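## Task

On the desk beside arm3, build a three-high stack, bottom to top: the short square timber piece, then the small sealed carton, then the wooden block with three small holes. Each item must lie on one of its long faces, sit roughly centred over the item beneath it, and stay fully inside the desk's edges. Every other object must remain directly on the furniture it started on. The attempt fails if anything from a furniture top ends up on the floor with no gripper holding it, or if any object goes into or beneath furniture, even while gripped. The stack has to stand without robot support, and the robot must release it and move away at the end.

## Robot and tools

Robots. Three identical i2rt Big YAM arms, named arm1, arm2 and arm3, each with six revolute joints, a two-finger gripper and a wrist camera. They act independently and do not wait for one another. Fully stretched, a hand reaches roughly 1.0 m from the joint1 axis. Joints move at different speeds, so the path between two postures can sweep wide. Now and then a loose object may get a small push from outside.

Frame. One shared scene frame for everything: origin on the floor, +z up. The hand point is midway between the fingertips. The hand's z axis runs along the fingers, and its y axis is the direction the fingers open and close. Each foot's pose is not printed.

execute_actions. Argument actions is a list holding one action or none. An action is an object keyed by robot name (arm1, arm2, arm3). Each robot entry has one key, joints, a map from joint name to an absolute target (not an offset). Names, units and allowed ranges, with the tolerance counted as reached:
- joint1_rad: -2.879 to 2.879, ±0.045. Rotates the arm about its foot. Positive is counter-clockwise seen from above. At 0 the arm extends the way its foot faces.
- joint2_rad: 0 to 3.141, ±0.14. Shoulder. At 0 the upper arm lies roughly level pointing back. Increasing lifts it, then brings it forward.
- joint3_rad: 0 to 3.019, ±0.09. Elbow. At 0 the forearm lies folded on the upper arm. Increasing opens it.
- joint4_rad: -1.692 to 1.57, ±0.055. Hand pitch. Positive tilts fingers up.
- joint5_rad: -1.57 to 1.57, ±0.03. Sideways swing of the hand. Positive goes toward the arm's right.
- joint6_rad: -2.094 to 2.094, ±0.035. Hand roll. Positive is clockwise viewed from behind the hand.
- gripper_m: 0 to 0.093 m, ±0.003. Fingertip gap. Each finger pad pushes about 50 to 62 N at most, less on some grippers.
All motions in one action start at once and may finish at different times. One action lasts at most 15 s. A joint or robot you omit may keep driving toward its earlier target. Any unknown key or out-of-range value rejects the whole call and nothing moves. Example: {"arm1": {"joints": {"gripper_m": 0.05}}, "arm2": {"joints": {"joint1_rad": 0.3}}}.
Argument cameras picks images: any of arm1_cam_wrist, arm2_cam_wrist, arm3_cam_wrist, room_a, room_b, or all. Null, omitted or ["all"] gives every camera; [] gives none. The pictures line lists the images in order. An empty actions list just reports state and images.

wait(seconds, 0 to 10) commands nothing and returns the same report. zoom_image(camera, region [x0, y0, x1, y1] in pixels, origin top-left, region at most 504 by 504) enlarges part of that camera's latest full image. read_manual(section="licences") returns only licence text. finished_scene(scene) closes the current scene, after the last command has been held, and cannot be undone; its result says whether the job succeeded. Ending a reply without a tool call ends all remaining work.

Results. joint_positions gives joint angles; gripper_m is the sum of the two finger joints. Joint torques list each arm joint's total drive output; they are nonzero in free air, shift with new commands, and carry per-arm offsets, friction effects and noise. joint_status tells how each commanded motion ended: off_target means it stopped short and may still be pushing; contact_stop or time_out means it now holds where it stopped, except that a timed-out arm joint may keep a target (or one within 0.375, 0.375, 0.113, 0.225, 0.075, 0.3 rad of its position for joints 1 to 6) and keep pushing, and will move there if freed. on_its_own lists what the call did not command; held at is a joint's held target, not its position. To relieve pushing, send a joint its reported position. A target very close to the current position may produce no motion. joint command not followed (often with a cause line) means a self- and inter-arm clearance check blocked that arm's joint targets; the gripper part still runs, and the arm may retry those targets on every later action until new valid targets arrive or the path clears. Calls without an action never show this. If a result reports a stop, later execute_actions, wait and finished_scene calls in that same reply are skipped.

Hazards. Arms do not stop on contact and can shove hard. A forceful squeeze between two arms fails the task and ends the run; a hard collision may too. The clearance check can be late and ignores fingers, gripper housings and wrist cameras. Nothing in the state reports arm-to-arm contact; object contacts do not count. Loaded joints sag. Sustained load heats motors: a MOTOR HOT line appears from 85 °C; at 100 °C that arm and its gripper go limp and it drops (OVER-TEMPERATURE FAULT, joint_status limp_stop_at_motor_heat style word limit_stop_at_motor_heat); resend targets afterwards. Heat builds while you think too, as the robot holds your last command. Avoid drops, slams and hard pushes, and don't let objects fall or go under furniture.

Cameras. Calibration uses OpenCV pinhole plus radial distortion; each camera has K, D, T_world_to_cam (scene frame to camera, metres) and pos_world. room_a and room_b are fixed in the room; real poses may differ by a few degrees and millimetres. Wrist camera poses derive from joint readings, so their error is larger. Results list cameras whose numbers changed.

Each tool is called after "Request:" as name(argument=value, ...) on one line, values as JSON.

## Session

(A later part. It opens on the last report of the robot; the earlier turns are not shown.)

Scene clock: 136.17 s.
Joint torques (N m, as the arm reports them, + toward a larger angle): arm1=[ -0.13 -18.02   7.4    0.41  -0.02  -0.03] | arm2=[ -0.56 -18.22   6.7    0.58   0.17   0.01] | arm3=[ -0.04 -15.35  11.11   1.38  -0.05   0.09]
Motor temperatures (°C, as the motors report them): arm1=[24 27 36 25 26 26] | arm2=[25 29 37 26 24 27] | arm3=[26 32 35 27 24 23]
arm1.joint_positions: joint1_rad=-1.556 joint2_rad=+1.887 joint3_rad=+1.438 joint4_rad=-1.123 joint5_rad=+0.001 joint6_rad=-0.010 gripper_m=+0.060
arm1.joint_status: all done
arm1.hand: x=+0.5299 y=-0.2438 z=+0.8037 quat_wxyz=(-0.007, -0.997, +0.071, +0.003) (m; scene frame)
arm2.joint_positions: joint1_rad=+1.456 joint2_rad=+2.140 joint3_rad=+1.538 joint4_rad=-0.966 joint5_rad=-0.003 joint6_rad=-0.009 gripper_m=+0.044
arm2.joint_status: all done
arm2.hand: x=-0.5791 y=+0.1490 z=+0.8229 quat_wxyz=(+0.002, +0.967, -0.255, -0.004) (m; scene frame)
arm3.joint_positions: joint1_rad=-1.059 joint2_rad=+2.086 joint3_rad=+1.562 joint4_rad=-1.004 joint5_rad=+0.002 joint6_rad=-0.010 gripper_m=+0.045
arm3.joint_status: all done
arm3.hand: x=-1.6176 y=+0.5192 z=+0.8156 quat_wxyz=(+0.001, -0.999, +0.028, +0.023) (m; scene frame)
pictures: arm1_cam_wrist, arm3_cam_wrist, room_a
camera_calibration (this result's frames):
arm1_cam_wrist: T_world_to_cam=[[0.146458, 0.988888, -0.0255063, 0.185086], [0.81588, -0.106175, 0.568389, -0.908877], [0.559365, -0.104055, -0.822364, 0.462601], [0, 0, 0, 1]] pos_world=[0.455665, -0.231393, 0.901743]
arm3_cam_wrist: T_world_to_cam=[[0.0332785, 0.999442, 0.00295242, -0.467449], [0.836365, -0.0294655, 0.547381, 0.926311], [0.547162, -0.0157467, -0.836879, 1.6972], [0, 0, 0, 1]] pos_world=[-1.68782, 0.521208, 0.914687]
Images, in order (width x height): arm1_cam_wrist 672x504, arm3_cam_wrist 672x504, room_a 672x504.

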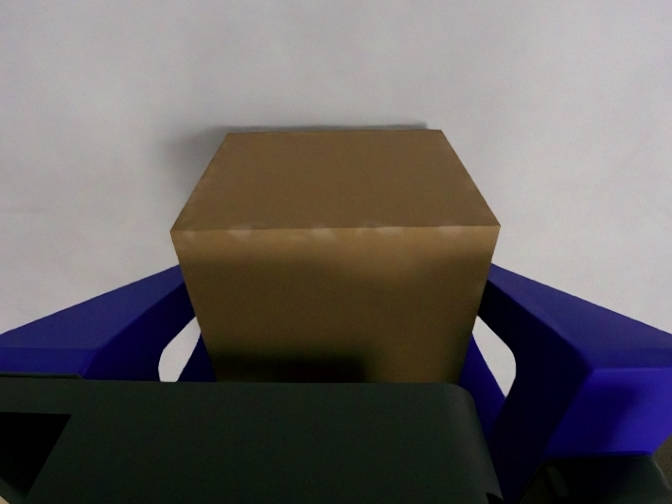

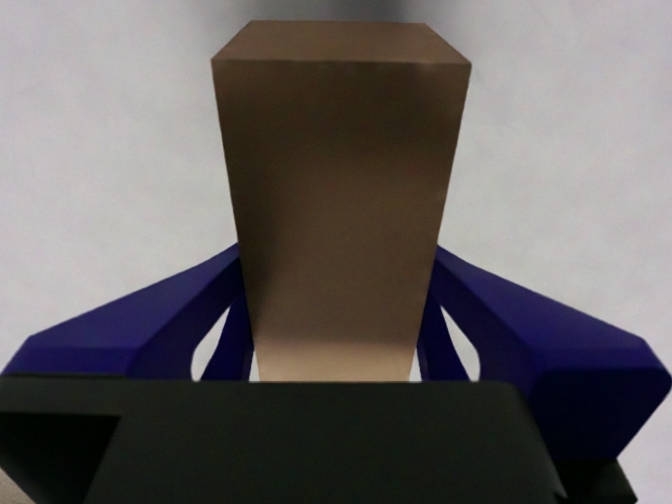

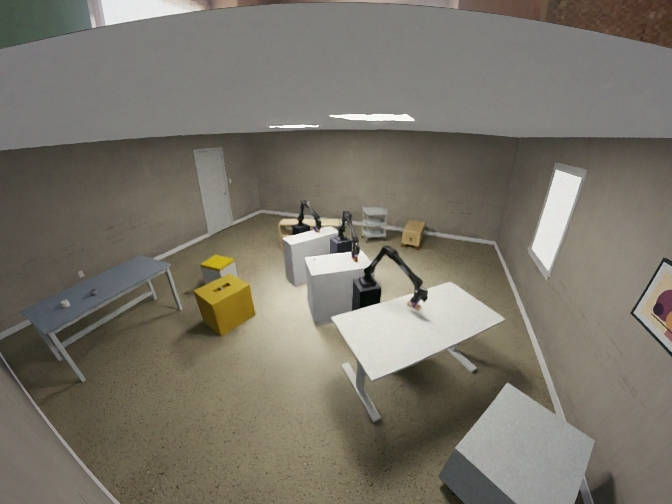

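Request:
execute_actions(actions=[{"arm1":{"joints":{"joint3_rad":1.42}},"arm2":{"joints":{"gripper_m":0.093}},"arm3":{"joints":{"joint2_rad":2.15}}}], cameras=["arm2_cam_wrist","arm3_cam_wrist","room_a"])

Request:
zoom_image(camera="room_a", region=[370, 250, 470, 330])

Scene clock: 143.63 s.
Joint torques (N m, as the arm reports them, + toward a larger angle): arm1=[ -0.08 -17.78   6.96   0.3   -0.03  -0.03] | arm2=[ -0.69 -17.62   6.62   0.63   0.18   0.  ] | arm3=[ -0.04 -16.57  10.89   1.16  -0.05   0.09]
Motor temperatures (°C, as the motors report them): arm1=[24 27 36 25 26 26] | arm2=[25 29 36 26 24 27] | arm3=[26 32 35 27 24 23]
arm1.joint_positions: joint1_rad=-1.556 joint2_rad=+1.885 joint3_rad=+1.419 joint4_rad=-1.120 joint5_rad=+0.001 joint6_rad=-0.010 gripper_m=+0.059
arm1.joint_status: all done
arm1.hand: x=+0.5366 y=-0.2449 z=+0.7983 quat_wxyz=(-0.008, -0.997, +0.071, -0.004) (m; scene frame)
arm2.joint_positions: joint1_rad=+1.456 joint2_rad=+2.136 joint3_rad=+1.538 joint4_rad=-0.966 joint5_rad=-0.003 joint6_rad=-0.009 gripper_m=+0.093
arm2.joint_status: all done
arm2.hand: x=-0.5797 y=+0.1494 z=+0.8253 quat_wxyz=(+0.001, +0.967, -0.255, -0.006) (m; scene frame)
arm3.joint_positions: joint1_rad=-1.059 joint2_rad=+2.154 joint3_rad=+1.562 joint4_rad=-1.001 joint5_rad=+0.002 joint6_rad=-0.010 gripper_m=+0.045
arm3.joint_status: all done
arm3.hand: x=-1.6076 y=+0.5185 z=+0.7760 quat_wxyz=(+0.000, -1.000, +0.027, -0.009) (m; scene frame)
pictures: arm2_cam_wrist, arm3_cam_wrist, room_a
camera_calibration (this result's frames):
arm2_cam_wrist: T_world_to_cam=[[0.486159, 0.873864, 0.00324785, 0.144937], [0.720672, -0.40303, 0.564091, 0.0216007], [0.494248, -0.271897, -0.825707, 1.13242], [0, 0, 0, 1]] pos_world=[-0.645727, 0.189953, 0.922394]
arm3_cam_wrist: T_world_to_cam=[[0.0330168, 0.999454, 0.000905736, -0.465772], [0.799215, -0.0269461, 0.600441, 0.83736], [0.600137, -0.0191007, -0.799669, 1.71664], [0, 0, 0, 1]] pos_world=[-1.68407, 0.520871, 0.870382]
Images, in order (width x height): arm2_cam_wrist 672x504, arm3_cam_wrist 672x504, room_a 672x504.

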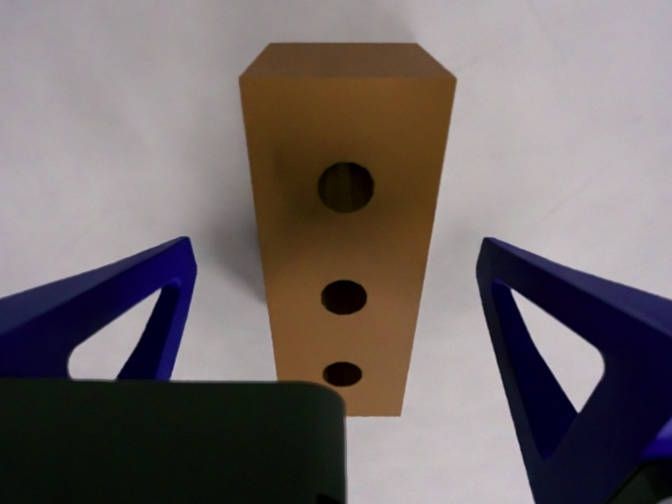

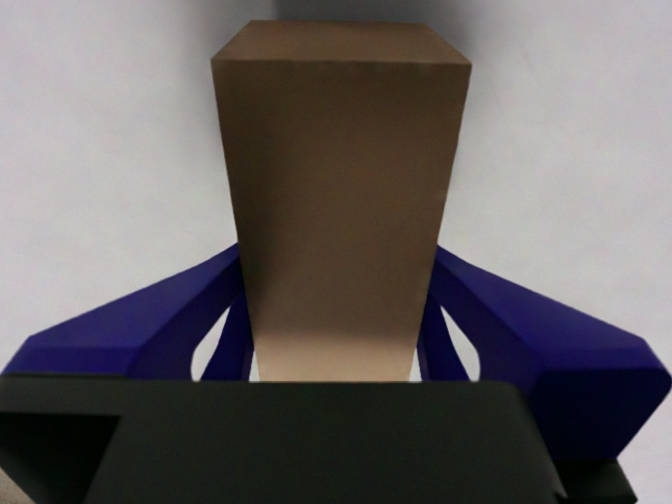

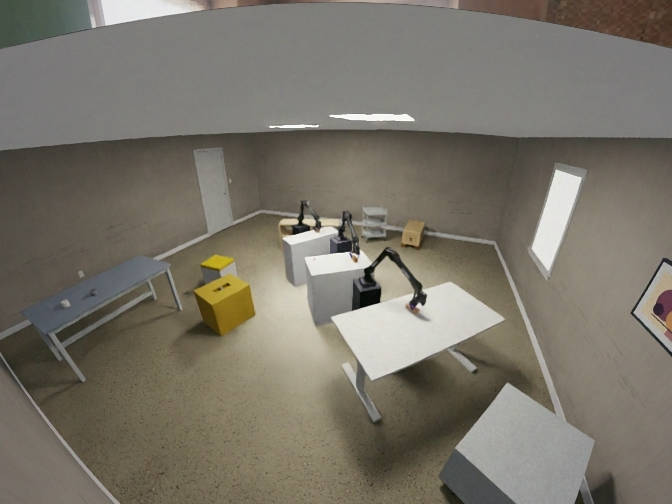

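Region (370, 250, 470, 330) of room_a's 672x504 image, scaled by 5.040, with more detail than that image has; it fills the top 403 rows of this view, and the rest is white.

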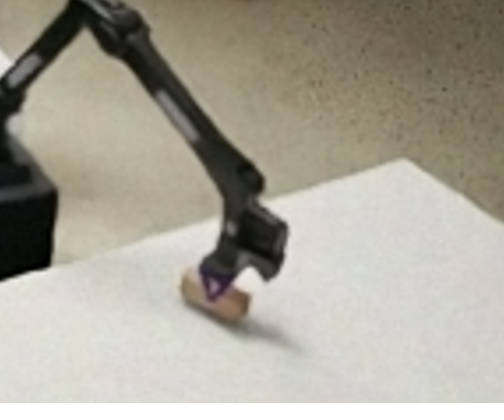

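Request:
execute_actions(actions=[{"arm1":{"joints":{"gripper_m":0.093}},"arm2":{"joints":{"joint2_rad":1.8}},"arm3":{"joints":{"joint3_rad":1.53,"joint4_rad":-0.925}}}], cameras=["arm1_cam_wrist","arm3_cam_wrist"])

Scene clock: 150.33 s.
Joint torques (N m, as the arm reports them, + toward a larger angle): arm1=[ -0.12 -17.95   6.95   0.3   -0.03  -0.02] | arm2=[ -0.68 -13.     8.48   1.17   0.17   0.  ] | arm3=[ -0.01 -16.41   7.48   1.18  -0.05   0.08]
Motor temperatures (°C, as the motors report them): arm1=[24 27 35 25 26 26] | arm2=[25 29 36 26 24 27] | arm3=[26 32 35 27 24 23]
arm1.joint_positions: joint1_rad=-1.556 joint2_rad=+1.885 joint3_rad=+1.419 joint4_rad=-1.120 joint5_rad=+0.001 joint6_rad=-0.010 gripper_m=+0.093
arm1.joint_status: all done
arm1.hand: x=+0.5366 y=-0.2449 z=+0.7983 quat_wxyz=(-0.008, -0.997, +0.071, -0.004) (m; scene frame)
arm2.joint_positions: joint1_rad=+1.456 joint2_rad=+1.782 joint3_rad=+1.538 joint4_rad=-0.964 joint5_rad=-0.003 joint6_rad=-0.009 gripper_m=+0.093
arm2.joint_status: all done
arm2.hand: x=-0.6014 y=+0.1627 z=+1.0367 quat_wxyz=(-0.045, +0.951, -0.251, -0.177) (m; scene frame)
arm3.joint_positions: joint1_rad=-1.059 joint2_rad=+2.154 joint3_rad=+1.527 joint4_rad=-0.937 joint5_rad=+0.002 joint6_rad=-0.010 gripper_m=+0.045
arm3.joint_status: all done
arm3.hand: x=-1.6070 y=+0.5184 z=+0.7651 quat_wxyz=(+0.000, -1.000, +0.027, +0.005) (m; scene frame)
pictures: arm1_cam_wrist, arm3_cam_wrist
camera_calibration (this result's frames):
arm1_cam_wrist: T_world_to_cam=[[0.146597, 0.988866, -0.0255687, 0.185032], [0.808111, -0.104813, 0.57963, -0.915886], [0.570496, -0.105634, -0.814479, 0.441613], [0, 0, 0, 1]] pos_world=[0.461074, -0.23232, 0.89529]
arm3_cam_wrist: T_world_to_cam=[[0.0331159, 0.99945, 0.00181076, -0.466254], [0.816028, -0.0280843, 0.57733, 0.888801], [0.577063, -0.0176412, -0.816509, 1.68263], [0, 0, 0, 1]] pos_world=[-1.68083, 0.520642, 0.861598]
Images, in order (width x height): arm1_cam_wrist 672x504, arm3_cam_wrist 672x504.

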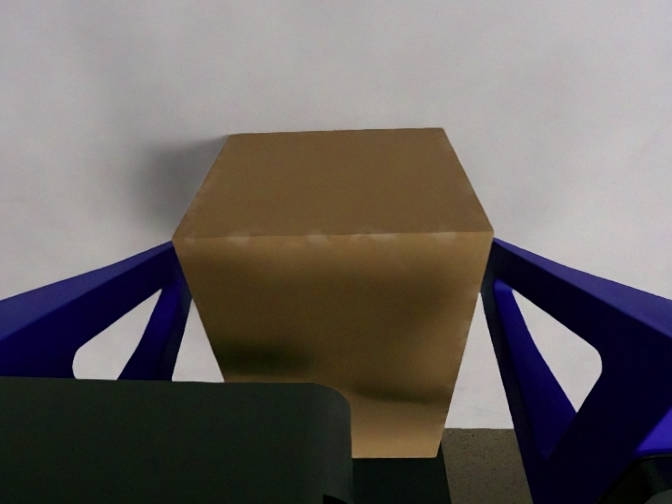

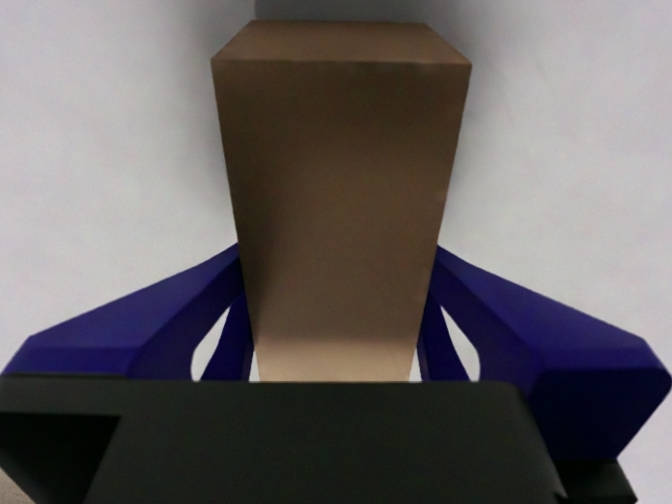

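Request:
execute_actions(actions=[{"arm1":{"joints":{"joint2_rad":1.4}},"arm2":{"joints":{"joint1_rad":0.3,"joint3_rad":1.71,"joint4_rad":-1.165}},"arm3":{"joints":{"gripper_m":0.093}}}], cameras=["arm3_cam_wrist"])

Request:
execute_actions(actions=[{"arm1":{"joints":{"joint1_rad":0.3,"joint2_rad":0.8}},"arm2":{"joints":{"joint1_rad":-1.3,"joint2_rad":2.1}},"arm3":{"joints":{"joint2_rad":1.85,"joint3_rad":1.6,"joint4_rad":-1.28}}}], cameras=["arm2_cam_wrist"])

Scene clock: 163.73 s.
Joint torques (N m, as the arm reports them, + toward a larger angle): arm1=[ -0.21 -11.96   9.35   1.04  -0.03  -0.03] | arm2=[  0.36 -14.15  11.16   0.41   0.02  -0.01] | arm3=[ -0.06 -16.63   7.5    1.18  -0.05   0.08]
Motor temperatures (°C, as the motors report them): arm1=[24 28 35 25 26 26] | arm2=[25 29 37 26 24 27] | arm3=[26 32 34 27 24 23]
arm1.joint_positions: joint1_rad=-1.556 joint2_rad=+1.393 joint3_rad=+1.406 joint4_rad=-1.120 joint5_rad=+0.001 joint6_rad=-0.010 gripper_m=+0.093
arm1.joint_status: all done
arm1.hand: x=+0.5656 y=-0.2455 z=+1.0457 quat_wxyz=(+0.012, -0.970, +0.071, +0.232) (m; scene frame)
arm2.joint_positions: joint1_rad=+0.294 joint2_rad=+1.788 joint3_rad=+1.677 joint4_rad=-1.154 joint5_rad=+0.002 joint6_rad=-0.007 gripper_m=+0.093
arm2.joint_status: all done
arm2.hand: x=+0.0129 y=+0.4684 z=+1.0776 quat_wxyz=(-0.112, +0.659, -0.736, -0.102) (m; scene frame)
arm3.joint_positions: joint1_rad=-1.059 joint2_rad=+2.154 joint3_rad=+1.527 joint4_rad=-0.937 joint5_rad=+0.002 joint6_rad=-0.010 gripper_m=+0.093
arm3.joint_status: all done
arm3.hand: x=-1.6070 y=+0.5184 z=+0.7651 quat_wxyz=(+0.000, -1.000, +0.027, +0.005) (m; scene frame)
pictures: arm3_cam_wrist
camera_calibration (this result's frames):
arm3_cam_wrist: T_world_to_cam=[[0.0331159, 0.99945, 0.00181076, -0.466254], [0.816028, -0.0280843, 0.57733, 0.888801], [0.577063, -0.0176412, -0.816509, 1.68263], [0, 0, 0, 1]] pos_world=[-1.68083, 0.520642, 0.861598]
Images, in order (width x height): arm3_cam_wrist 672x504.

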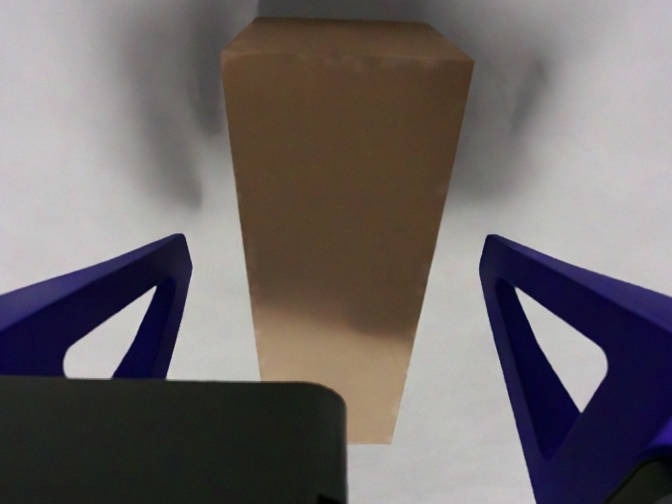

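Scene clock: 165.77 s.
Joint torques (N m, as the arm reports them, + toward a larger angle): arm1=[-0.2  -2.17  8.85  1.63  0.03 -0.03] | arm2=[ -0.32 -18.49   8.94  -0.12   0.    -0.01] | arm3=[  0.   -13.47  11.05   0.35  -0.05   0.08]
Motor temperatures (°C, as the motors report them): arm1=[24 27 35 25 26 26] | arm2=[25 29 37 26 24 27] | arm3=[26 32 34 27 24 23]
arm1.joint_positions: joint1_rad=+0.292 joint2_rad=+0.807 joint3_rad=+1.406 joint4_rad=-1.120 joint5_rad=-0.001 joint6_rad=-0.009 gripper_m=+0.093
arm1.joint_status: all done
arm1.hand: x=+1.1169 y=-0.6554 z=+1.2914 quat_wxyz=(-0.376, -0.565, -0.651, +0.340) (m; scene frame)
arm2.joint_positions: joint1_rad=-1.305 joint2_rad=+2.110 joint3_rad=+1.690 joint4_rad=-1.154 joint5_rad=+0.002 joint6_rad=-0.006 gripper_m=+0.093
arm2.joint_status: all done
arm2.hand: x=+0.5552 y=-0.2413 z=+0.8855 quat_wxyz=(+0.004, -0.069, -0.998, +0.001) (m; scene frame)
arm3.joint_positions: joint1_rad=-1.059 joint2_rad=+1.835 joint3_rad=+1.575 joint4_rad=-1.269 joint5_rad=+0.002 joint6_rad=-0.010 gripper_m=+0.093
arm3.joint_status: all done
arm3.hand: x=-1.5740 y=+0.5167 z=+0.9599 quat_wxyz=(+0.001, -0.999, +0.028, +0.022) (m; scene frame)
pictures: arm2_cam_wrist
camera_calibration (this result's frames):
arm2_cam_wrist: T_world_to_cam=[[-0.128986, -0.991572, 0.0121712, -0.182114], [-0.807153, 0.11211, 0.5796, -0.0289326], [-0.576079, 0.064936, -0.81481, 1.18086], [0, 0, 0, 1]] pos_world=[0.633424, -0.254015, 0.98116]
Images, in order (width x height): arm2_cam_wrist 672x504.

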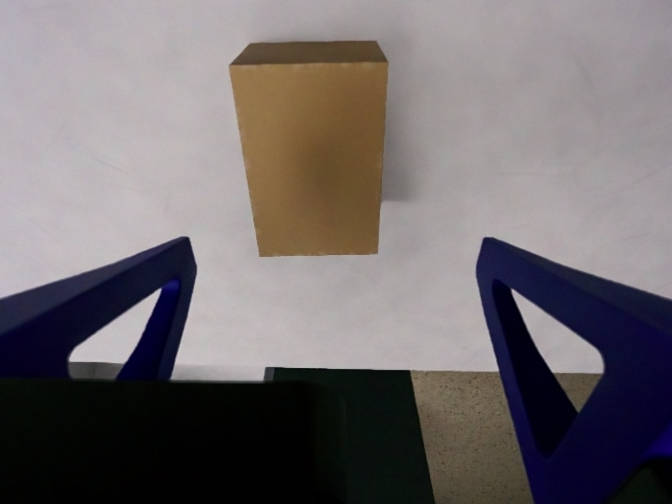

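Request:
execute_actions(actions=[{"arm2":{"joints":{"joint1_rad":-1.285,"joint2_rad":2.235,"joint3_rad":1.64,"joint4_rad":-0.96}},"arm3":{"joints":{"joint1_rad":1.487,"joint2_rad":1.87,"joint3_rad":1.49,"joint4_rad":-1.16,"joint6_rad":-0.14}}}], cameras=["arm2_cam_wrist","arm3_cam_wrist"])

Scene clock: 179.20 s.
Joint torques (N m, as the arm reports them, + toward a larger angle): arm1=[-0.24 -2.09  8.83  1.63  0.03 -0.03] | arm2=[  0.21 -17.89   6.68   0.71   0.02  -0.02] | arm3=[ -1.93 -14.12   8.2    0.79   0.07  -0.11]
Motor temperatures (°C, as the motors report them): arm1=[24 27 36 25 26 26] | arm2=[25 29 37 26 24 27] | arm3=[26 32 35 27 24 23]
arm1.joint_positions: joint1_rad=+0.292 joint2_rad=+0.807 joint3_rad=+1.406 joint4_rad=-1.120 joint5_rad=-0.001 joint6_rad=-0.009 gripper_m=+0.093
arm1.joint_status: not commanded
arm1.hand: x=+1.1169 y=-0.6554 z=+1.2914 quat_wxyz=(-0.376, -0.565, -0.651, +0.340) (m; scene frame)
arm2.joint_positions: joint1_rad=-1.289 joint2_rad=+2.230 joint3_rad=+1.643 joint4_rad=-0.971 joint5_rad=+0.002 joint6_rad=-0.006 gripper_m=+0.093
arm2.joint_status: all done
arm2.hand: x=+0.5618 y=-0.2320 z=+0.7971 quat_wxyz=(-0.003, -0.061, -0.998, +0.002) (m; scene frame)
arm3.joint_positions: joint1_rad=+1.495 joint2_rad=+1.866 joint3_rad=+1.493 joint4_rad=-1.161 joint5_rad=-0.001 joint6_rad=-0.130 gripper_m=+0.093
arm3.joint_status: all done
arm3.hand: x=-0.5634 y=+0.1384 z=+0.9115 quat_wxyz=(-0.016, -0.258, -0.966, +0.008) (m; scene frame)
pictures: arm2_cam_wrist, arm3_cam_wrist
camera_calibration (this result's frames):
arm2_cam_wrist: T_world_to_cam=[[-0.112864, -0.993534, 0.0123085, -0.180559], [-0.817341, 0.0998783, 0.567431, 0.0392041], [-0.564991, 0.0539822, -0.823329, 1.11008], [0, 0, 0, 1]] pos_world=[0.638848, -0.243231, 0.893935]
arm3_cam_wrist: T_world_to_cam=[[-0.478958, -0.877795, 0.00865699, -0.156206], [-0.7268, 0.402061, 0.556874, -0.968092], [-0.492302, 0.260427, -0.830552, 0.565083], [0, 0, 0, 1]] pos_world=[-0.500234, 0.104952, 1.00979]
Images, in order (width x height): arm2_cam_wrist 672x504, arm3_cam_wrist 672x504.

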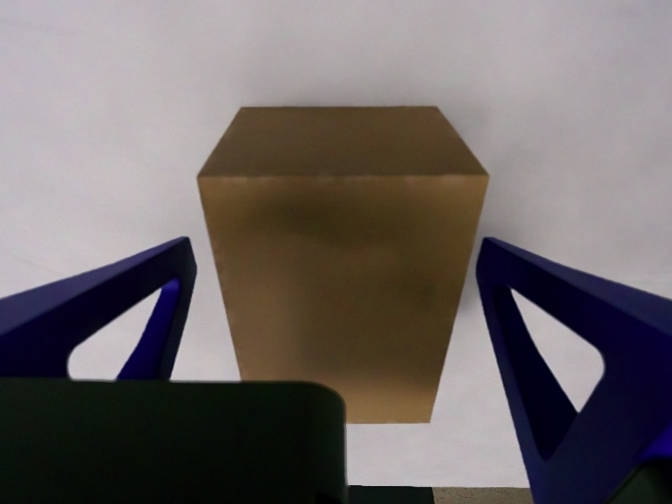

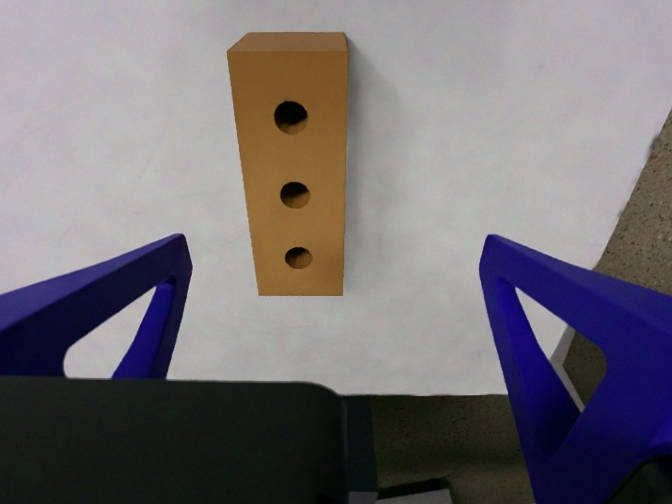

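Request:
execute_actions(actions=[{"arm2":{"joints":{"gripper_m":0.045}},"arm3":{"joints":{"joint1_rad":1.53,"joint2_rad":1.97,"joint3_rad":1.41,"joint4_rad":-0.98,"joint6_rad":-0.1}}}], cameras=["arm3_cam_wrist"])

Scene clock: 191.77 s.
Joint torques (N m, as the arm reports them, + toward a larger angle): arm1=[-0.24 -2.19  8.83  1.62  0.03 -0.03] | arm2=[  0.18 -17.84   6.6    0.77   0.02  -0.01] | arm3=[ -0.48 -15.58   8.03   1.16   0.07   0.11]
Motor temperatures (°C, as the motors report them): arm1=[24 26 36 25 26 26] | arm2=[25 30 36 26 24 27] | arm3=[26 32 34 27 24 23]
arm1.joint_positions: joint1_rad=+0.292 joint2_rad=+0.807 joint3_rad=+1.406 joint4_rad=-1.120 joint5_rad=-0.001 joint6_rad=-0.009 gripper_m=+0.093
arm1.joint_status: not commanded
arm1.hand: x=+1.1169 y=-0.6554 z=+1.2914 quat_wxyz=(-0.376, -0.565, -0.651, +0.340) (m; scene frame)
arm2.joint_positions: joint1_rad=-1.289 joint2_rad=+2.230 joint3_rad=+1.643 joint4_rad=-0.971 joint5_rad=+0.002 joint6_rad=-0.006 gripper_m=+0.059
arm2.joint_status: gripper_m off_target (ended at +0.059, target +0.045)
arm2.hand: x=+0.5619 y=-0.2319 z=+0.7971 quat_wxyz=(-0.004, -0.061, -0.998, +0.002) (m; scene frame)
arm3.joint_positions: joint1_rad=+1.526 joint2_rad=+1.982 joint3_rad=+1.403 joint4_rad=-0.992 joint5_rad=-0.001 joint6_rad=-0.111 gripper_m=+0.093
arm3.joint_status: all done
arm3.hand: x=-0.5587 y=+0.1560 z=+0.8192 quat_wxyz=(+0.001, -0.252, -0.968, +0.001) (m; scene frame)
pictures: arm3_cam_wrist
camera_calibration (this result's frames):
arm3_cam_wrist: T_world_to_cam=[[-0.468473, -0.883472, 0.00314595, -0.126432], [-0.714816, 0.381129, 0.586327, -0.934544], [-0.519202, 0.27243, -0.810069, 0.452441], [0, 0, 0, 1]] pos_world=[-0.492348, 0.121224, 0.914854]
Images, in order (width x height): arm3_cam_wrist 672x504.

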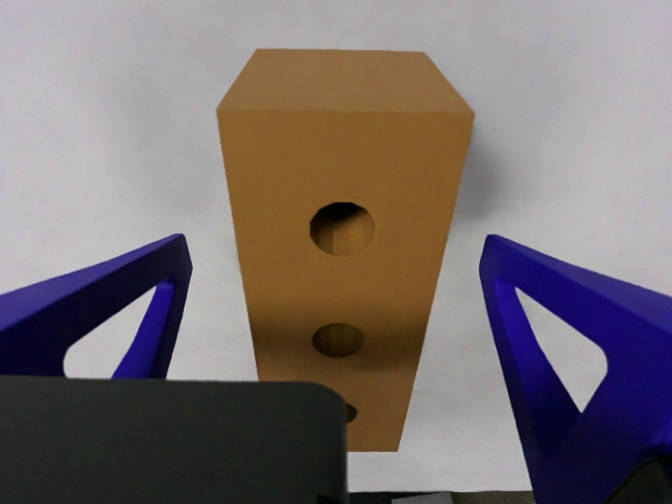

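Request:
execute_actions(actions=[{"arm2":{"joints":{"joint2_rad":1.9,"joint4_rad":-1.3}},"arm3":{"joints":{"gripper_m":0.03}}}], cameras=[])

Request:
execute_actions(actions=[{"arm2":{"joints":{"joint1_rad":0.3}},"arm3":{"joints":{"joint2_rad":1.85,"joint3_rad":1.66,"joint4_rad":-1.35}}}], cameras=[])

Request:
execute_actions(actions=[{"arm2":{"joints":{"joint1_rad":1.45}},"arm3":{"joints":{"joint1_rad":-1.55,"joint6_rad":0}}}], cameras=[])

Request:
execute_actions(actions=[{"arm2":{"joints":{"joint2_rad":2.135,"joint3_rad":1.6,"joint4_rad":-1.01}},"arm3":{"joints":{"joint2_rad":2.13,"joint4_rad":-1.02}}}], cameras=["arm2_cam_wrist","arm3_cam_wrist"])

Scene clock: 202.23 s.
Joint torques (N m, as the arm reports them, + toward a larger angle): arm1=[-0.27 -2.09  8.82  1.63  0.03 -0.02] | arm2=[  0.21 -14.2    8.2   -0.11   0.02  -0.02] | arm3=[ -0.67 -15.42   8.17   1.1    0.04   0.1 ]
Motor temperatures (°C, as the motors report them): arm1=[24 26 37 25 26 26] | arm2=[25 30 36 26 24 27] | arm3=[26 32 34 27 24 23]
arm1.joint_positions: joint1_rad=+0.292 joint2_rad=+0.807 joint3_rad=+1.406 joint4_rad=-1.120 joint5_rad=-0.001 joint6_rad=-0.009 gripper_m=+0.093
arm1.joint_status: not commanded
arm1.hand: x=+1.1169 y=-0.6554 z=+1.2914 quat_wxyz=(-0.376, -0.565, -0.651, +0.340) (m; scene frame)
arm2.joint_positions: joint1_rad=-1.289 joint2_rad=+1.889 joint3_rad=+1.635 joint4_rad=-1.290 joint5_rad=+0.002 joint6_rad=-0.006 gripper_m=+0.059
arm2.joint_status: all done
arm2.hand: x=+0.5161 y=-0.2258 z=+0.9941 quat_wxyz=(-0.011, -0.061, -0.998, +0.002) (m; scene frame)
arm3.joint_positions: joint1_rad=+1.526 joint2_rad=+1.982 joint3_rad=+1.403 joint4_rad=-0.991 joint5_rad=+0.000 joint6_rad=-0.111 gripper_m=+0.044
arm3.joint_status: gripper_m off_target (ended at +0.044, target +0.030)
arm3.hand: x=-0.5586 y=+0.1558 z=+0.8192 quat_wxyz=(+0.001, -0.252, -0.968, +0.001) (m; scene frame)
pictures: none
No camera images: the call's "cameras" was empty. Leave "cameras" out to get every camera's image.

Scene clock: 204.27 s.
Joint torques (N m, as the arm reports them, + toward a larger angle): arm1=[-0.21 -2.13  8.82  1.63  0.03 -0.03] | arm2=[ -1.04 -14.92   8.29  -0.07   0.18  -0.02] | arm3=[ -0.64 -14.49  12.43   0.23   0.04   0.1 ]
Motor temperatures (°C, as the motors report them): arm1=[24 26 37 25 26 26] | arm2=[25 30 36 26 24 27] | arm3=[26 32 34 27 24 23]
arm1.joint_positions: joint1_rad=+0.292 joint2_rad=+0.807 joint3_rad=+1.406 joint4_rad=-1.120 joint5_rad=-0.001 joint6_rad=-0.009 gripper_m=+0.093
arm1.joint_status: not commanded
arm1.hand: x=+1.1169 y=-0.6554 z=+1.2914 quat_wxyz=(-0.376, -0.565, -0.651, +0.340) (m; scene frame)
arm2.joint_positions: joint1_rad=+0.306 joint2_rad=+1.889 joint3_rad=+1.635 joint4_rad=-1.290 joint5_rad=-0.002 joint6_rad=-0.006 gripper_m=+0.059
arm2.joint_status: all done
arm2.hand: x=+0.0004 y=+0.4272 z=+0.9961 quat_wxyz=(-0.007, +0.671, -0.741, -0.011) (m; scene frame)
arm3.joint_positions: joint1_rad=+1.526 joint2_rad=+1.856 joint3_rad=+1.619 joint4_rad=-1.338 joint5_rad=+0.000 joint6_rad=-0.111 gripper_m=+0.044
arm3.joint_status: all done
arm3.hand: x=-0.5514 y=+0.1512 z=+0.9623 quat_wxyz=(+0.004, -0.252, -0.968, +0.000) (m; scene frame)
pictures: none
No camera images: the call's "cameras" was empty. Leave "cameras" out to get every camera's image.

Scene clock: 206.90 s.
Joint torques (N m, as the arm reports them, + toward a larger angle): arm1=[-0.27 -2.09  8.83  1.63  0.03 -0.03] | arm2=[ -0.44 -14.89   8.4   -0.04   0.19  -0.03] | arm3=[  0.03 -14.89  12.37   0.23  -0.05   0.09]
Motor temperatures (°C, as the motors report them): arm1=[24 26 37 25 26 26] | arm2=[25 30 36 26 24 27] | arm3=[26 32 35 27 24 23]
arm1.joint_positions: joint1_rad=+0.292 joint2_rad=+0.807 joint3_rad=+1.406 joint4_rad=-1.120 joint5_rad=-0.001 joint6_rad=-0.009 gripper_m=+0.093
arm1.joint_status: not commanded
arm1.hand: x=+1.1169 y=-0.6554 z=+1.2914 quat_wxyz=(-0.376, -0.565, -0.651, +0.340) (m; scene frame)
arm2.joint_positions: joint1_rad=+1.455 joint2_rad=+1.889 joint3_rad=+1.635 joint4_rad=-1.290 joint5_rad=-0.003 joint6_rad=-0.006 gripper_m=+0.059
arm2.joint_status: all done
arm2.hand: x=-0.5630 y=+0.1409 z=+0.9993 quat_wxyz=(-0.001, +0.966, -0.257, -0.016) (m; scene frame)
arm3.joint_positions: joint1_rad=-1.559 joint2_rad=+1.856 joint3_rad=+1.619 joint4_rad=-1.338 joint5_rad=+0.002 joint6_rad=-0.009 gripper_m=+0.044
arm3.joint_status: all done
arm3.hand: x=-1.4853 y=+0.7815 z=+0.9636 quat_wxyz=(-0.001, -0.962, +0.274, -0.002) (m; scene frame)
pictures: none
No camera images: the call's "cameras" was empty. Leave "cameras" out to get every camera's image.

Scene clock: 208.13 s.
Joint torques (N m, as the arm reports them, + toward a larger angle): arm1=[-0.27 -2.13  8.83  1.64  0.03 -0.03] | arm2=[ -0.68 -18.51   7.63   0.68   0.19  -0.02] | arm3=[  0.   -20.62  11.15   1.13  -0.05   0.08]
Motor temperatures (°C, as the motors report them): arm1=[24 26 37 25 26 26] | arm2=[25 30 36 26 24 27] | arm3=[26 32 35 27 24 23]
arm1.joint_positions: joint1_rad=+0.292 joint2_rad=+0.807 joint3_rad=+1.406 joint4_rad=-1.120 joint5_rad=-0.001 joint6_rad=-0.009 gripper_m=+0.093
arm1.joint_status: not commanded
arm1.hand: x=+1.1169 y=-0.6554 z=+1.2914 quat_wxyz=(-0.376, -0.565, -0.651, +0.340) (m; scene frame)
arm2.joint_positions: joint1_rad=+1.455 joint2_rad=+2.149 joint3_rad=+1.592 joint4_rad=-1.021 joint5_rad=-0.003 joint6_rad=-0.006 gripper_m=+0.059
arm2.joint_status: all done
arm2.hand: x=-0.5872 y=+0.1543 z=+0.8352 quat_wxyz=(+0.003, +0.966, -0.257, +0.001) (m; scene frame)
arm3.joint_positions: joint1_rad=-1.559 joint2_rad=+2.174 joint3_rad=+1.619 joint4_rad=-1.031 joint5_rad=+0.002 joint6_rad=-0.009 gripper_m=+0.044
arm3.joint_status: all done
arm3.hand: x=-1.5279 y=+0.8077 z=+0.7813 quat_wxyz=(-0.002, -0.962, +0.274, -0.007) (m; scene frame)
pictures: arm2_cam_wrist, arm3_cam_wrist
camera_calibration (this result's frames):
arm2_cam_wrist: T_world_to_cam=[[0.489413, 0.872047, 0.00301238, 0.146641], [0.712381, -0.401793, 0.575392, 0.00883516], [0.502979, -0.279459, -0.817872, 1.1454], [0, 0, 0, 1]] pos_world=[-0.654176, 0.195764, 0.931267]
arm3_cam_wrist: T_world_to_cam=[[0.50825, 0.86121, 0.0000968876, 0.080871], [0.690937, -0.407829, 0.596893, 0.923264], [0.51409, -0.303304, -0.802321, 1.77875], [0, 0, 0, 1]] pos_world=[-1.59345, 0.846388, 0.876027]
Images, in order (width x height): arm2_cam_wrist 672x504, arm3_cam_wrist 672x504.

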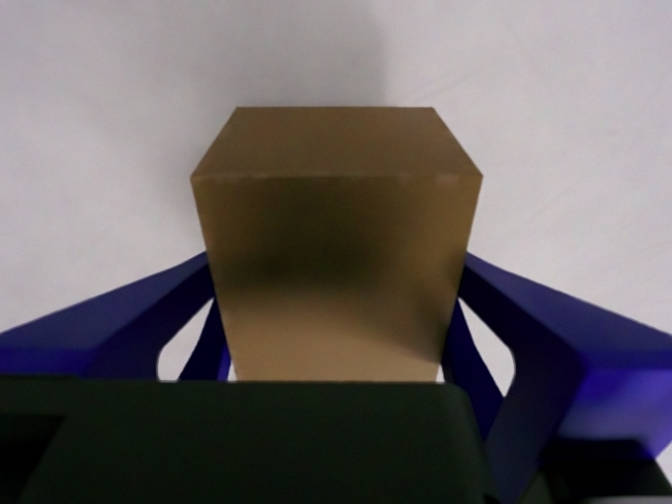

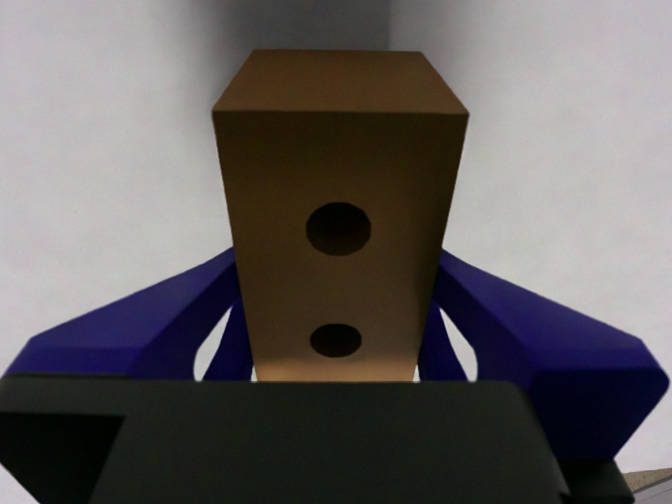

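Request:
execute_actions(actions=[{"arm2":{"joints":{"joint3_rad":1.505,"joint4_rad":-0.925}},"arm3":{"joints":{"joint3_rad":1.555,"joint4_rad":-0.94}}}], cameras=[])

Request:
execute_actions(actions=[{"arm2":{"joints":{"gripper_m":0.093}},"arm3":{"joints":{"gripper_m":0.093}}}], cameras=["arm2_cam_wrist","arm3_cam_wrist"])

Request:
execute_actions(actions=[{"arm2":{"joints":{"joint2_rad":1.7}},"arm3":{"joints":{"joint2_rad":1.82,"joint3_rad":1.5,"joint4_rad":-1.17}}}], cameras=[])

Request:
execute_actions(actions=[{"arm2":{"joints":{"joint1_rad":0,"joint2_rad":1.0}},"arm3":{"joints":{"joint1_rad":1.515,"joint2_rad":1.86,"joint6_rad":-0.12}}}], cameras=["arm3_cam_wrist"])

Scene clock: 218.57 s.
Joint torques (N m, as the arm reports them, + toward a larger angle): arm1=[-0.27 -2.07  8.82  1.63  0.03 -0.03] | arm2=[ -0.17 -17.06   6.02   0.71   0.13  -0.01] | arm3=[  0.   -19.24   7.67   1.1   -0.02   0.08]
Motor temperatures (°C, as the motors report them): arm1=[24 26 37 25 26 26] | arm2=[25 30 36 26 24 27] | arm3=[26 33 35 27 24 23]
arm1.joint_positions: joint1_rad=+0.292 joint2_rad=+0.807 joint3_rad=+1.406 joint4_rad=-1.120 joint5_rad=-0.001 joint6_rad=-0.009 gripper_m=+0.093
arm1.joint_status: not commanded
arm1.hand: x=+1.1169 y=-0.6554 z=+1.2914 quat_wxyz=(-0.376, -0.565, -0.651, +0.340) (m; scene frame)
arm2.joint_positions: joint1_rad=+1.455 joint2_rad=+2.140 joint3_rad=+1.514 joint4_rad=-0.937 joint5_rad=-0.002 joint6_rad=-0.006 gripper_m=+0.059
arm2.joint_status: all done
arm2.hand: x=-0.5753 y=+0.1478 z=+0.8156 quat_wxyz=(+0.001, +0.966, -0.257, -0.007) (m; scene frame)
arm3.joint_positions: joint1_rad=-1.559 joint2_rad=+2.170 joint3_rad=+1.549 joint4_rad=-0.951 joint5_rad=+0.002 joint6_rad=-0.009 gripper_m=+0.044
arm3.joint_status: all done
arm3.hand: x=-1.5181 y=+0.8015 z=+0.7617 quat_wxyz=(-0.001, -0.962, +0.274, +0.000) (m; scene frame)
pictures: none
No camera images: the call's "cameras" was empty. Leave "cameras" out to get every camera's image.

Scene clock: 219.20 s.
Joint torques (N m, as the arm reports them, + toward a larger angle): arm1=[-0.26 -2.14  8.82  1.62  0.03 -0.03] | arm2=[ -0.42 -17.11   6.01   0.75   0.16  -0.01] | arm3=[ -0.01 -19.16   8.02   1.1   -0.03   0.08]
Motor temperatures (°C, as the motors report them): arm1=[24 26 37 25 26 26] | arm2=[25 30 36 26 24 27] | arm3=[26 33 35 27 24 23]
arm1.joint_positions: joint1_rad=+0.292 joint2_rad=+0.807 joint3_rad=+1.406 joint4_rad=-1.120 joint5_rad=-0.001 joint6_rad=-0.009 gripper_m=+0.093
arm1.joint_status: not commanded
arm1.hand: x=+1.1169 y=-0.6554 z=+1.2914 quat_wxyz=(-0.376, -0.565, -0.651, +0.340) (m; scene frame)
arm2.joint_positions: joint1_rad=+1.455 joint2_rad=+2.140 joint3_rad=+1.514 joint4_rad=-0.937 joint5_rad=-0.002 joint6_rad=-0.006 gripper_m=+0.093
arm2.joint_status: all done
arm2.hand: x=-0.5753 y=+0.1478 z=+0.8156 quat_wxyz=(+0.001, +0.966, -0.257, -0.007) (m; scene frame)
arm3.joint_positions: joint1_rad=-1.559 joint2_rad=+2.167 joint3_rad=+1.549 joint4_rad=-0.951 joint5_rad=+0.002 joint6_rad=-0.009 gripper_m=+0.093
arm3.joint_status: all done
arm3.hand: x=-1.5186 y=+0.8017 z=+0.7632 quat_wxyz=(+0.000, -0.962, +0.274, +0.001) (m; scene frame)
pictures: arm2_cam_wrist, arm3_cam_wrist
camera_calibration (this result's frames):
arm2_cam_wrist: T_world_to_cam=[[0.489837, 0.871805, 0.00399403, 0.146081], [0.719497, -0.406839, 0.562855, 0.0241566], [0.492325, -0.272833, -0.826546, 1.1215], [0, 0, 0, 1]] pos_world=[-0.641078, 0.188457, 0.912791]
arm3_cam_wrist: T_world_to_cam=[[0.5083, 0.86118, 0.000252157, 0.0813203], [0.699592, -0.413095, 0.58303, 0.953159], [0.502198, -0.296178, -0.812451, 1.74158], [0, 0, 0, 1]] pos_world=[-1.58278, 0.839532, 0.85921]
Images, in order (width x height): arm2_cam_wrist 672x504, arm3_cam_wrist 672x504.

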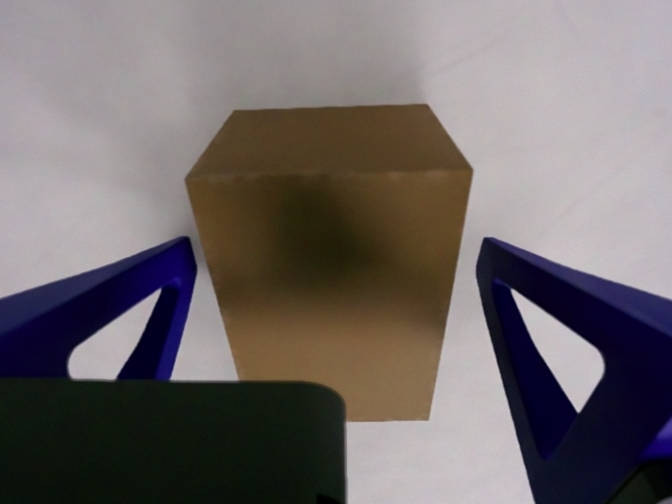

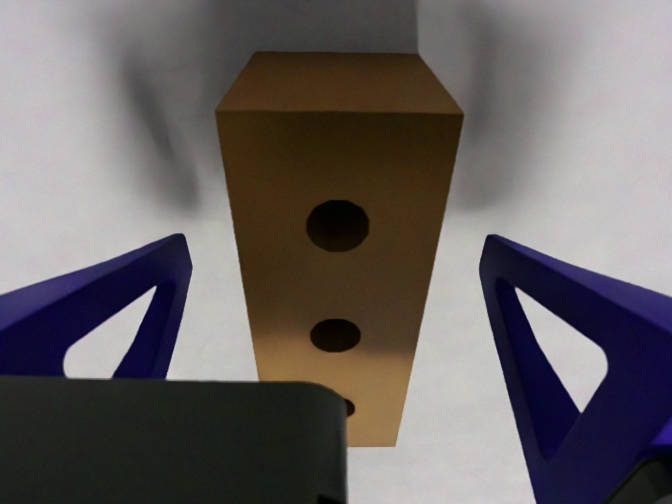

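Scene clock: 220.63 s.
Joint torques (N m, as the arm reports them, + toward a larger angle): arm1=[-0.23 -2.1   8.83  1.63  0.03 -0.03] | arm2=[ -0.5  -12.6    8.91   1.4    0.14  -0.02] | arm3=[ -0.04 -12.8    9.74   0.47  -0.03   0.08]
Motor temperatures (°C, as the motors report them): arm1=[24 26 37 25 26 26] | arm2=[25 30 36 26 24 27] | arm3=[26 33 35 27 24 23]
arm1.joint_positions: joint1_rad=+0.292 joint2_rad=+0.807 joint3_rad=+1.406 joint4_rad=-1.120 joint5_rad=-0.001 joint6_rad=-0.009 gripper_m=+0.093
arm1.joint_status: not commanded
arm1.hand: x=+1.1169 y=-0.6554 z=+1.2914 quat_wxyz=(-0.376, -0.565, -0.651, +0.340) (m; scene frame)
arm2.joint_positions: joint1_rad=+1.455 joint2_rad=+1.685 joint3_rad=+1.504 joint4_rad=-0.933 joint5_rad=-0.002 joint6_rad=-0.006 gripper_m=+0.093
arm2.joint_status: all done
arm2.hand: x=-0.5931 y=+0.1591 z=+1.0818 quat_wxyz=(-0.058, +0.941, -0.251, -0.221) (m; scene frame)
arm3.joint_positions: joint1_rad=-1.559 joint2_rad=+1.805 joint3_rad=+1.489 joint4_rad=-1.160 joint5_rad=+0.002 joint6_rad=-0.009 gripper_m=+0.093
arm3.joint_status: all done
arm3.hand: x=-1.4840 y=+0.7805 z=+0.9444 quat_wxyz=(+0.013, -0.961, +0.274, +0.046) (m; scene frame)
pictures: none
No camera images: the call's "cameras" was empty. Leave "cameras" out to get every camera's image.

Scene clock: 223.23 s.
Joint torques (N m, as the arm reports them, + toward a larger angle): arm1=[-0.22 -2.16  8.82  1.62  0.03 -0.03] | arm2=[-0.29 -3.74  8.6   1.87  0.   -0.03] | arm3=[ -1.54 -13.6    9.51   0.37   0.07  -0.11]
Motor temperatures (°C, as the motors report them): arm1=[24 26 37 25 26 26] | arm2=[25 30 37 26 24 27] | arm3=[26 32 35 27 24 23]
arm1.joint_positions: joint1_rad=+0.292 joint2_rad=+0.807 joint3_rad=+1.406 joint4_rad=-1.120 joint5_rad=-0.001 joint6_rad=-0.009 gripper_m=+0.093
arm1.joint_status: not commanded
arm1.hand: x=+1.1169 y=-0.6554 z=+1.2914 quat_wxyz=(-0.376, -0.565, -0.651, +0.340) (m; scene frame)
arm2.joint_positions: joint1_rad=+0.001 joint2_rad=+1.000 joint3_rad=+1.504 joint4_rad=-0.930 joint5_rad=+0.002 joint6_rad=-0.006 gripper_m=+0.093
arm2.joint_status: all done
arm2.hand: x=+0.1150 y=+0.2462 z=+1.4372 quat_wxyz=(-0.452, +0.462, -0.703, -0.296) (m; scene frame)
arm3.joint_positions: joint1_rad=+1.524 joint2_rad=+1.853 joint3_rad=+1.489 joint4_rad=-1.160 joint5_rad=-0.001 joint6_rad=-0.110 gripper_m=+0.093
arm3.joint_status: all done
arm3.hand: x=-0.5546 y=+0.1516 z=+0.9168 quat_wxyz=(-0.021, -0.254, -0.967, +0.009) (m; scene frame)
pictures: arm3_cam_wrist
camera_calibration (this result's frames):
arm3_cam_wrist: T_world_to_cam=[[-0.471609, -0.88176, 0.00923901, -0.136284], [-0.734835, 0.398774, 0.548632, -0.966401], [-0.487446, 0.25195, -0.836013, 0.579317], [0, 0, 0, 1]] pos_world=[-0.492032, 0.119247, 1.01577]
Images, in order (width x height): arm3_cam_wrist 672x504.

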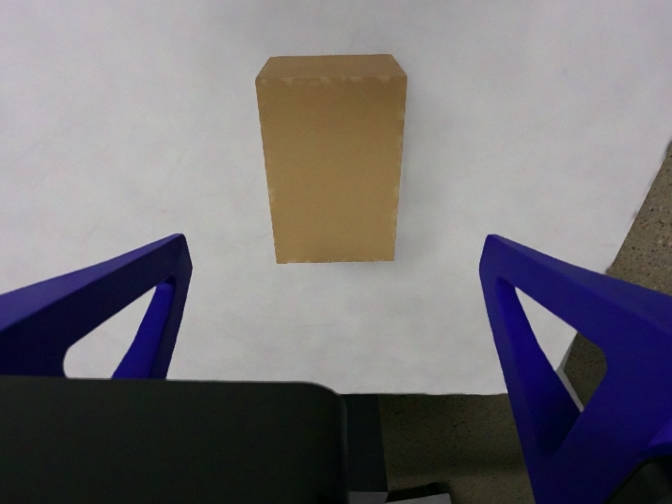

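Request:
execute_actions(actions=[{"arm3":{"joints":{"joint2_rad":1.978,"joint3_rad":1.428,"joint4_rad":-0.988}}}], cameras=["arm3_cam_wrist"])

Request:
execute_actions(actions=[{"arm3":{"joints":{"gripper_m":0.045}}}], cameras=[])

Request:
execute_actions(actions=[{"arm3":{"joints":{"joint2_rad":1.88,"joint3_rad":1.65,"joint4_rad":-1.31}}}], cameras=[])

Request:
execute_actions(actions=[{"arm3":{"joints":{"joint1_rad":-1.052,"joint6_rad":0}}}], cameras=[])

Request:
execute_actions(actions=[{"arm3":{"joints":{"joint2_rad":2.055,"joint4_rad":-1.08}}}], cameras=["arm3_cam_wrist"])

Scene clock: 240.73 s.
Joint torques (N m, as the arm reports them, + toward a larger angle): arm1=[-0.26 -2.14  8.83  1.63  0.03 -0.03] | arm2=[-0.2  -3.72  8.61  1.91 -0.01 -0.02] | arm3=[ -1.8  -15.95   8.1    1.24   0.07  -0.11]
Motor temperatures (°C, as the motors report them): arm1=[24 26 37 25 26 26] | arm2=[25 28 37 26 24 27] | arm3=[26 32 35 27 24 23]
arm1.joint_positions: joint1_rad=+0.292 joint2_rad=+0.807 joint3_rad=+1.406 joint4_rad=-1.120 joint5_rad=-0.001 joint6_rad=-0.009 gripper_m=+0.093
arm1.joint_status: not commanded
arm1.hand: x=+1.1169 y=-0.6554 z=+1.2914 quat_wxyz=(-0.376, -0.565, -0.651, +0.340) (m; scene frame)
arm2.joint_positions: joint1_rad=+0.001 joint2_rad=+1.000 joint3_rad=+1.504 joint4_rad=-0.930 joint5_rad=+0.002 joint6_rad=-0.006 gripper_m=+0.093
arm2.joint_status: not commanded
arm2.hand: x=+0.1150 y=+0.2462 z=+1.4372 quat_wxyz=(-0.452, +0.462, -0.703, -0.296) (m; scene frame)
arm3.joint_positions: joint1_rad=+1.524 joint2_rad=+1.991 joint3_rad=+1.419 joint4_rad=-1.000 joint5_rad=-0.001 joint6_rad=-0.110 gripper_m=+0.093
arm3.joint_status: all done
arm3.hand: x=-0.5560 y=+0.1523 z=+0.8193 quat_wxyz=(+0.001, -0.254, -0.967, +0.001) (m; scene frame)
pictures: arm3_cam_wrist
camera_calibration (this result's frames):
arm3_cam_wrist: T_world_to_cam=[[-0.471504, -0.881859, 0.0029998, -0.130295], [-0.71296, 0.383197, 0.587238, -0.931311], [-0.51901, 0.274746, -0.809409, 0.454091], [0, 0, 0, 1]] pos_world=[-0.489745, 0.117213, 0.914837]
Images, in order (width x height): arm3_cam_wrist 672x504.

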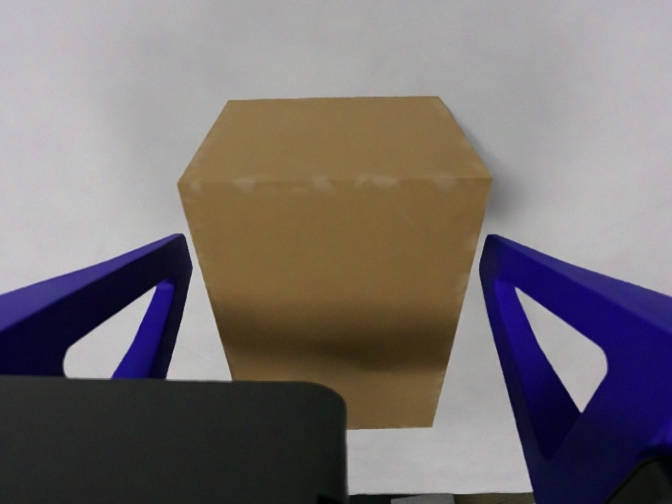

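Scene clock: 241.33 s.
Joint torques (N m, as the arm reports them, + toward a larger angle): arm1=[-0.21 -2.17  8.82  1.62  0.03 -0.02] | arm2=[-0.21 -3.61  8.61  1.91  0.   -0.02] | arm3=[ -1.82 -15.74   8.28   1.11   0.06  -0.11]
Motor temperatures (°C, as the motors report them): arm1=[24 26 37 25 26 26] | arm2=[25 28 37 26 24 27] | arm3=[26 32 35 27 24 23]
arm1.joint_positions: joint1_rad=+0.292 joint2_rad=+0.807 joint3_rad=+1.406 joint4_rad=-1.120 joint5_rad=-0.001 joint6_rad=-0.009 gripper_m=+0.093
arm1.joint_status: not commanded
arm1.hand: x=+1.1169 y=-0.6554 z=+1.2914 quat_wxyz=(-0.376, -0.565, -0.651, +0.340) (m; scene frame)
arm2.joint_positions: joint1_rad=+0.001 joint2_rad=+1.000 joint3_rad=+1.504 joint4_rad=-0.930 joint5_rad=+0.002 joint6_rad=-0.006 gripper_m=+0.093
arm2.joint_status: not commanded
arm2.hand: x=+0.1150 y=+0.2462 z=+1.4372 quat_wxyz=(-0.452, +0.462, -0.703, -0.296) (m; scene frame)
arm3.joint_positions: joint1_rad=+1.524 joint2_rad=+1.991 joint3_rad=+1.419 joint4_rad=-0.999 joint5_rad=-0.001 joint6_rad=-0.110 gripper_m=+0.059
arm3.joint_status: gripper_m off_target (ended at +0.059, target +0.045)
arm3.hand: x=-0.5559 y=+0.1521 z=+0.8193 quat_wxyz=(+0.001, -0.254, -0.967, +0.001) (m; scene frame)
pictures: none
No camera images: the call's "cameras" was empty. Leave "cameras" out to get every camera's image.

Scene clock: 242.77 s.
Joint torques (N m, as the arm reports them, + toward a larger angle): arm1=[-0.26 -2.12  8.82  1.62  0.03 -0.03] | arm2=[-0.24 -3.77  8.64  1.88 -0.01 -0.03] | arm3=[ -1.84 -15.09  12.18   0.32   0.06  -0.11]
Motor temperatures (°C, as the motors report them): arm1=[24 26 37 25 26 26] | arm2=[25 28 37 26 24 27] | arm3=[26 32 35 27 24 23]
arm1.joint_positions: joint1_rad=+0.292 joint2_rad=+0.807 joint3_rad=+1.406 joint4_rad=-1.120 joint5_rad=-0.001 joint6_rad=-0.009 gripper_m=+0.093
arm1.joint_status: not commanded
arm1.hand: x=+1.1169 y=-0.6554 z=+1.2914 quat_wxyz=(-0.376, -0.565, -0.651, +0.340) (m; scene frame)
arm2.joint_positions: joint1_rad=+0.001 joint2_rad=+1.000 joint3_rad=+1.504 joint4_rad=-0.930 joint5_rad=+0.002 joint6_rad=-0.006 gripper_m=+0.093
arm2.joint_status: not commanded
arm2.hand: x=+0.1150 y=+0.2462 z=+1.4372 quat_wxyz=(-0.452, +0.462, -0.703, -0.296) (m; scene frame)
arm3.joint_positions: joint1_rad=+1.524 joint2_rad=+1.886 joint3_rad=+1.609 joint4_rad=-1.299 joint5_rad=-0.001 joint6_rad=-0.110 gripper_m=+0.059
arm3.joint_status: all done
arm3.hand: x=-0.5470 y=+0.1462 z=+0.9427 quat_wxyz=(+0.003, -0.254, -0.967, +0.000) (m; scene frame)
pictures: none
No camera images: the call's "cameras" was empty. Leave "cameras" out to get every camera's image.

Scene clock: 245.13 s.
Joint torques (N m, as the arm reports them, + toward a larger angle): arm1=[-0.19 -2.16  8.82  1.64  0.03 -0.03] | arm2=[-0.16 -3.77  8.6   1.9  -0.02 -0.02] | arm3=[ -0.1  -15.19  12.2    0.25  -0.04   0.08]
Motor temperatures (°C, as the motors report them): arm1=[24 26 37 25 26 26] | arm2=[25 28 37 26 24 27] | arm3=[26 32 35 27 24 23]
arm1.joint_positions: joint1_rad=+0.292 joint2_rad=+0.807 joint3_rad=+1.406 joint4_rad=-1.120 joint5_rad=-0.001 joint6_rad=-0.009 gripper_m=+0.093
arm1.joint_status: not commanded
arm1.hand: x=+1.1169 y=-0.6554 z=+1.2914 quat_wxyz=(-0.376, -0.565, -0.651, +0.340) (m; scene frame)
arm2.joint_positions: joint1_rad=+0.001 joint2_rad=+1.000 joint3_rad=+1.504 joint4_rad=-0.930 joint5_rad=+0.002 joint6_rad=-0.006 gripper_m=+0.093
arm2.joint_status: not commanded
arm2.hand: x=+0.1150 y=+0.2462 z=+1.4372 quat_wxyz=(-0.452, +0.462, -0.703, -0.296) (m; scene frame)
arm3.joint_positions: joint1_rad=-1.061 joint2_rad=+1.886 joint3_rad=+1.609 joint4_rad=-1.299 joint5_rad=+0.002 joint6_rad=-0.009 gripper_m=+0.059
arm3.joint_status: all done
arm3.hand: x=-1.5784 y=+0.5180 z=+0.9447 quat_wxyz=(+0.000, -1.000, +0.029, -0.001) (m; scene frame)
pictures: none
No camera images: the call's "cameras" was empty. Leave "cameras" out to get every camera's image.

Scene clock: 246.20 s.
Joint torques (N m, as the arm reports them, + toward a larger angle): arm1=[-0.25 -2.15  8.83  1.64  0.03 -0.03] | arm2=[-0.34 -3.79  8.59  1.88  0.   -0.03] | arm3=[ -0.01 -17.84  11.47   0.96  -0.04   0.08]
Motor temperatures (°C, as the motors report them): arm1=[24 26 37 25 26 26] | arm2=[25 28 37 26 24 27] | arm3=[26 32 35 27 24 23]
arm1.joint_positions: joint1_rad=+0.292 joint2_rad=+0.807 joint3_rad=+1.406 joint4_rad=-1.120 joint5_rad=-0.001 joint6_rad=-0.009 gripper_m=+0.093
arm1.joint_status: not commanded
arm1.hand: x=+1.1169 y=-0.6554 z=+1.2914 quat_wxyz=(-0.376, -0.565, -0.651, +0.340) (m; scene frame)
arm2.joint_positions: joint1_rad=+0.001 joint2_rad=+1.000 joint3_rad=+1.504 joint4_rad=-0.930 joint5_rad=+0.002 joint6_rad=-0.006 gripper_m=+0.093
arm2.joint_status: not commanded
arm2.hand: x=+0.1150 y=+0.2462 z=+1.4372 quat_wxyz=(-0.452, +0.462, -0.703, -0.296) (m; scene frame)
arm3.joint_positions: joint1_rad=-1.061 joint2_rad=+2.082 joint3_rad=+1.609 joint4_rad=-1.092 joint5_rad=+0.002 joint6_rad=-0.009 gripper_m=+0.059
arm3.joint_status: all done
arm3.hand: x=-1.6165 y=+0.5203 z=+0.8332 quat_wxyz=(+0.000, -1.000, +0.029, +0.004) (m; scene frame)
pictures: arm3_cam_wrist
camera_calibration (this result's frames):
arm3_cam_wrist: T_world_to_cam=[[0.0353989, 0.999372, 0.0017664, -0.464214], [0.8153, -0.029901, 0.578267, 0.856233], [0.577956, -0.0190299, -0.815846, 1.74536], [0, 0, 0, 1]] pos_world=[-1.69039, 0.522738, 0.929632]
Images, in order (width x height): arm3_cam_wrist 672x504.

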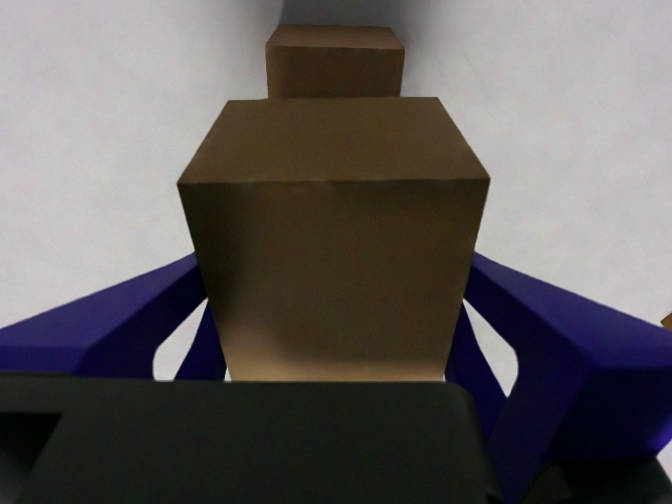

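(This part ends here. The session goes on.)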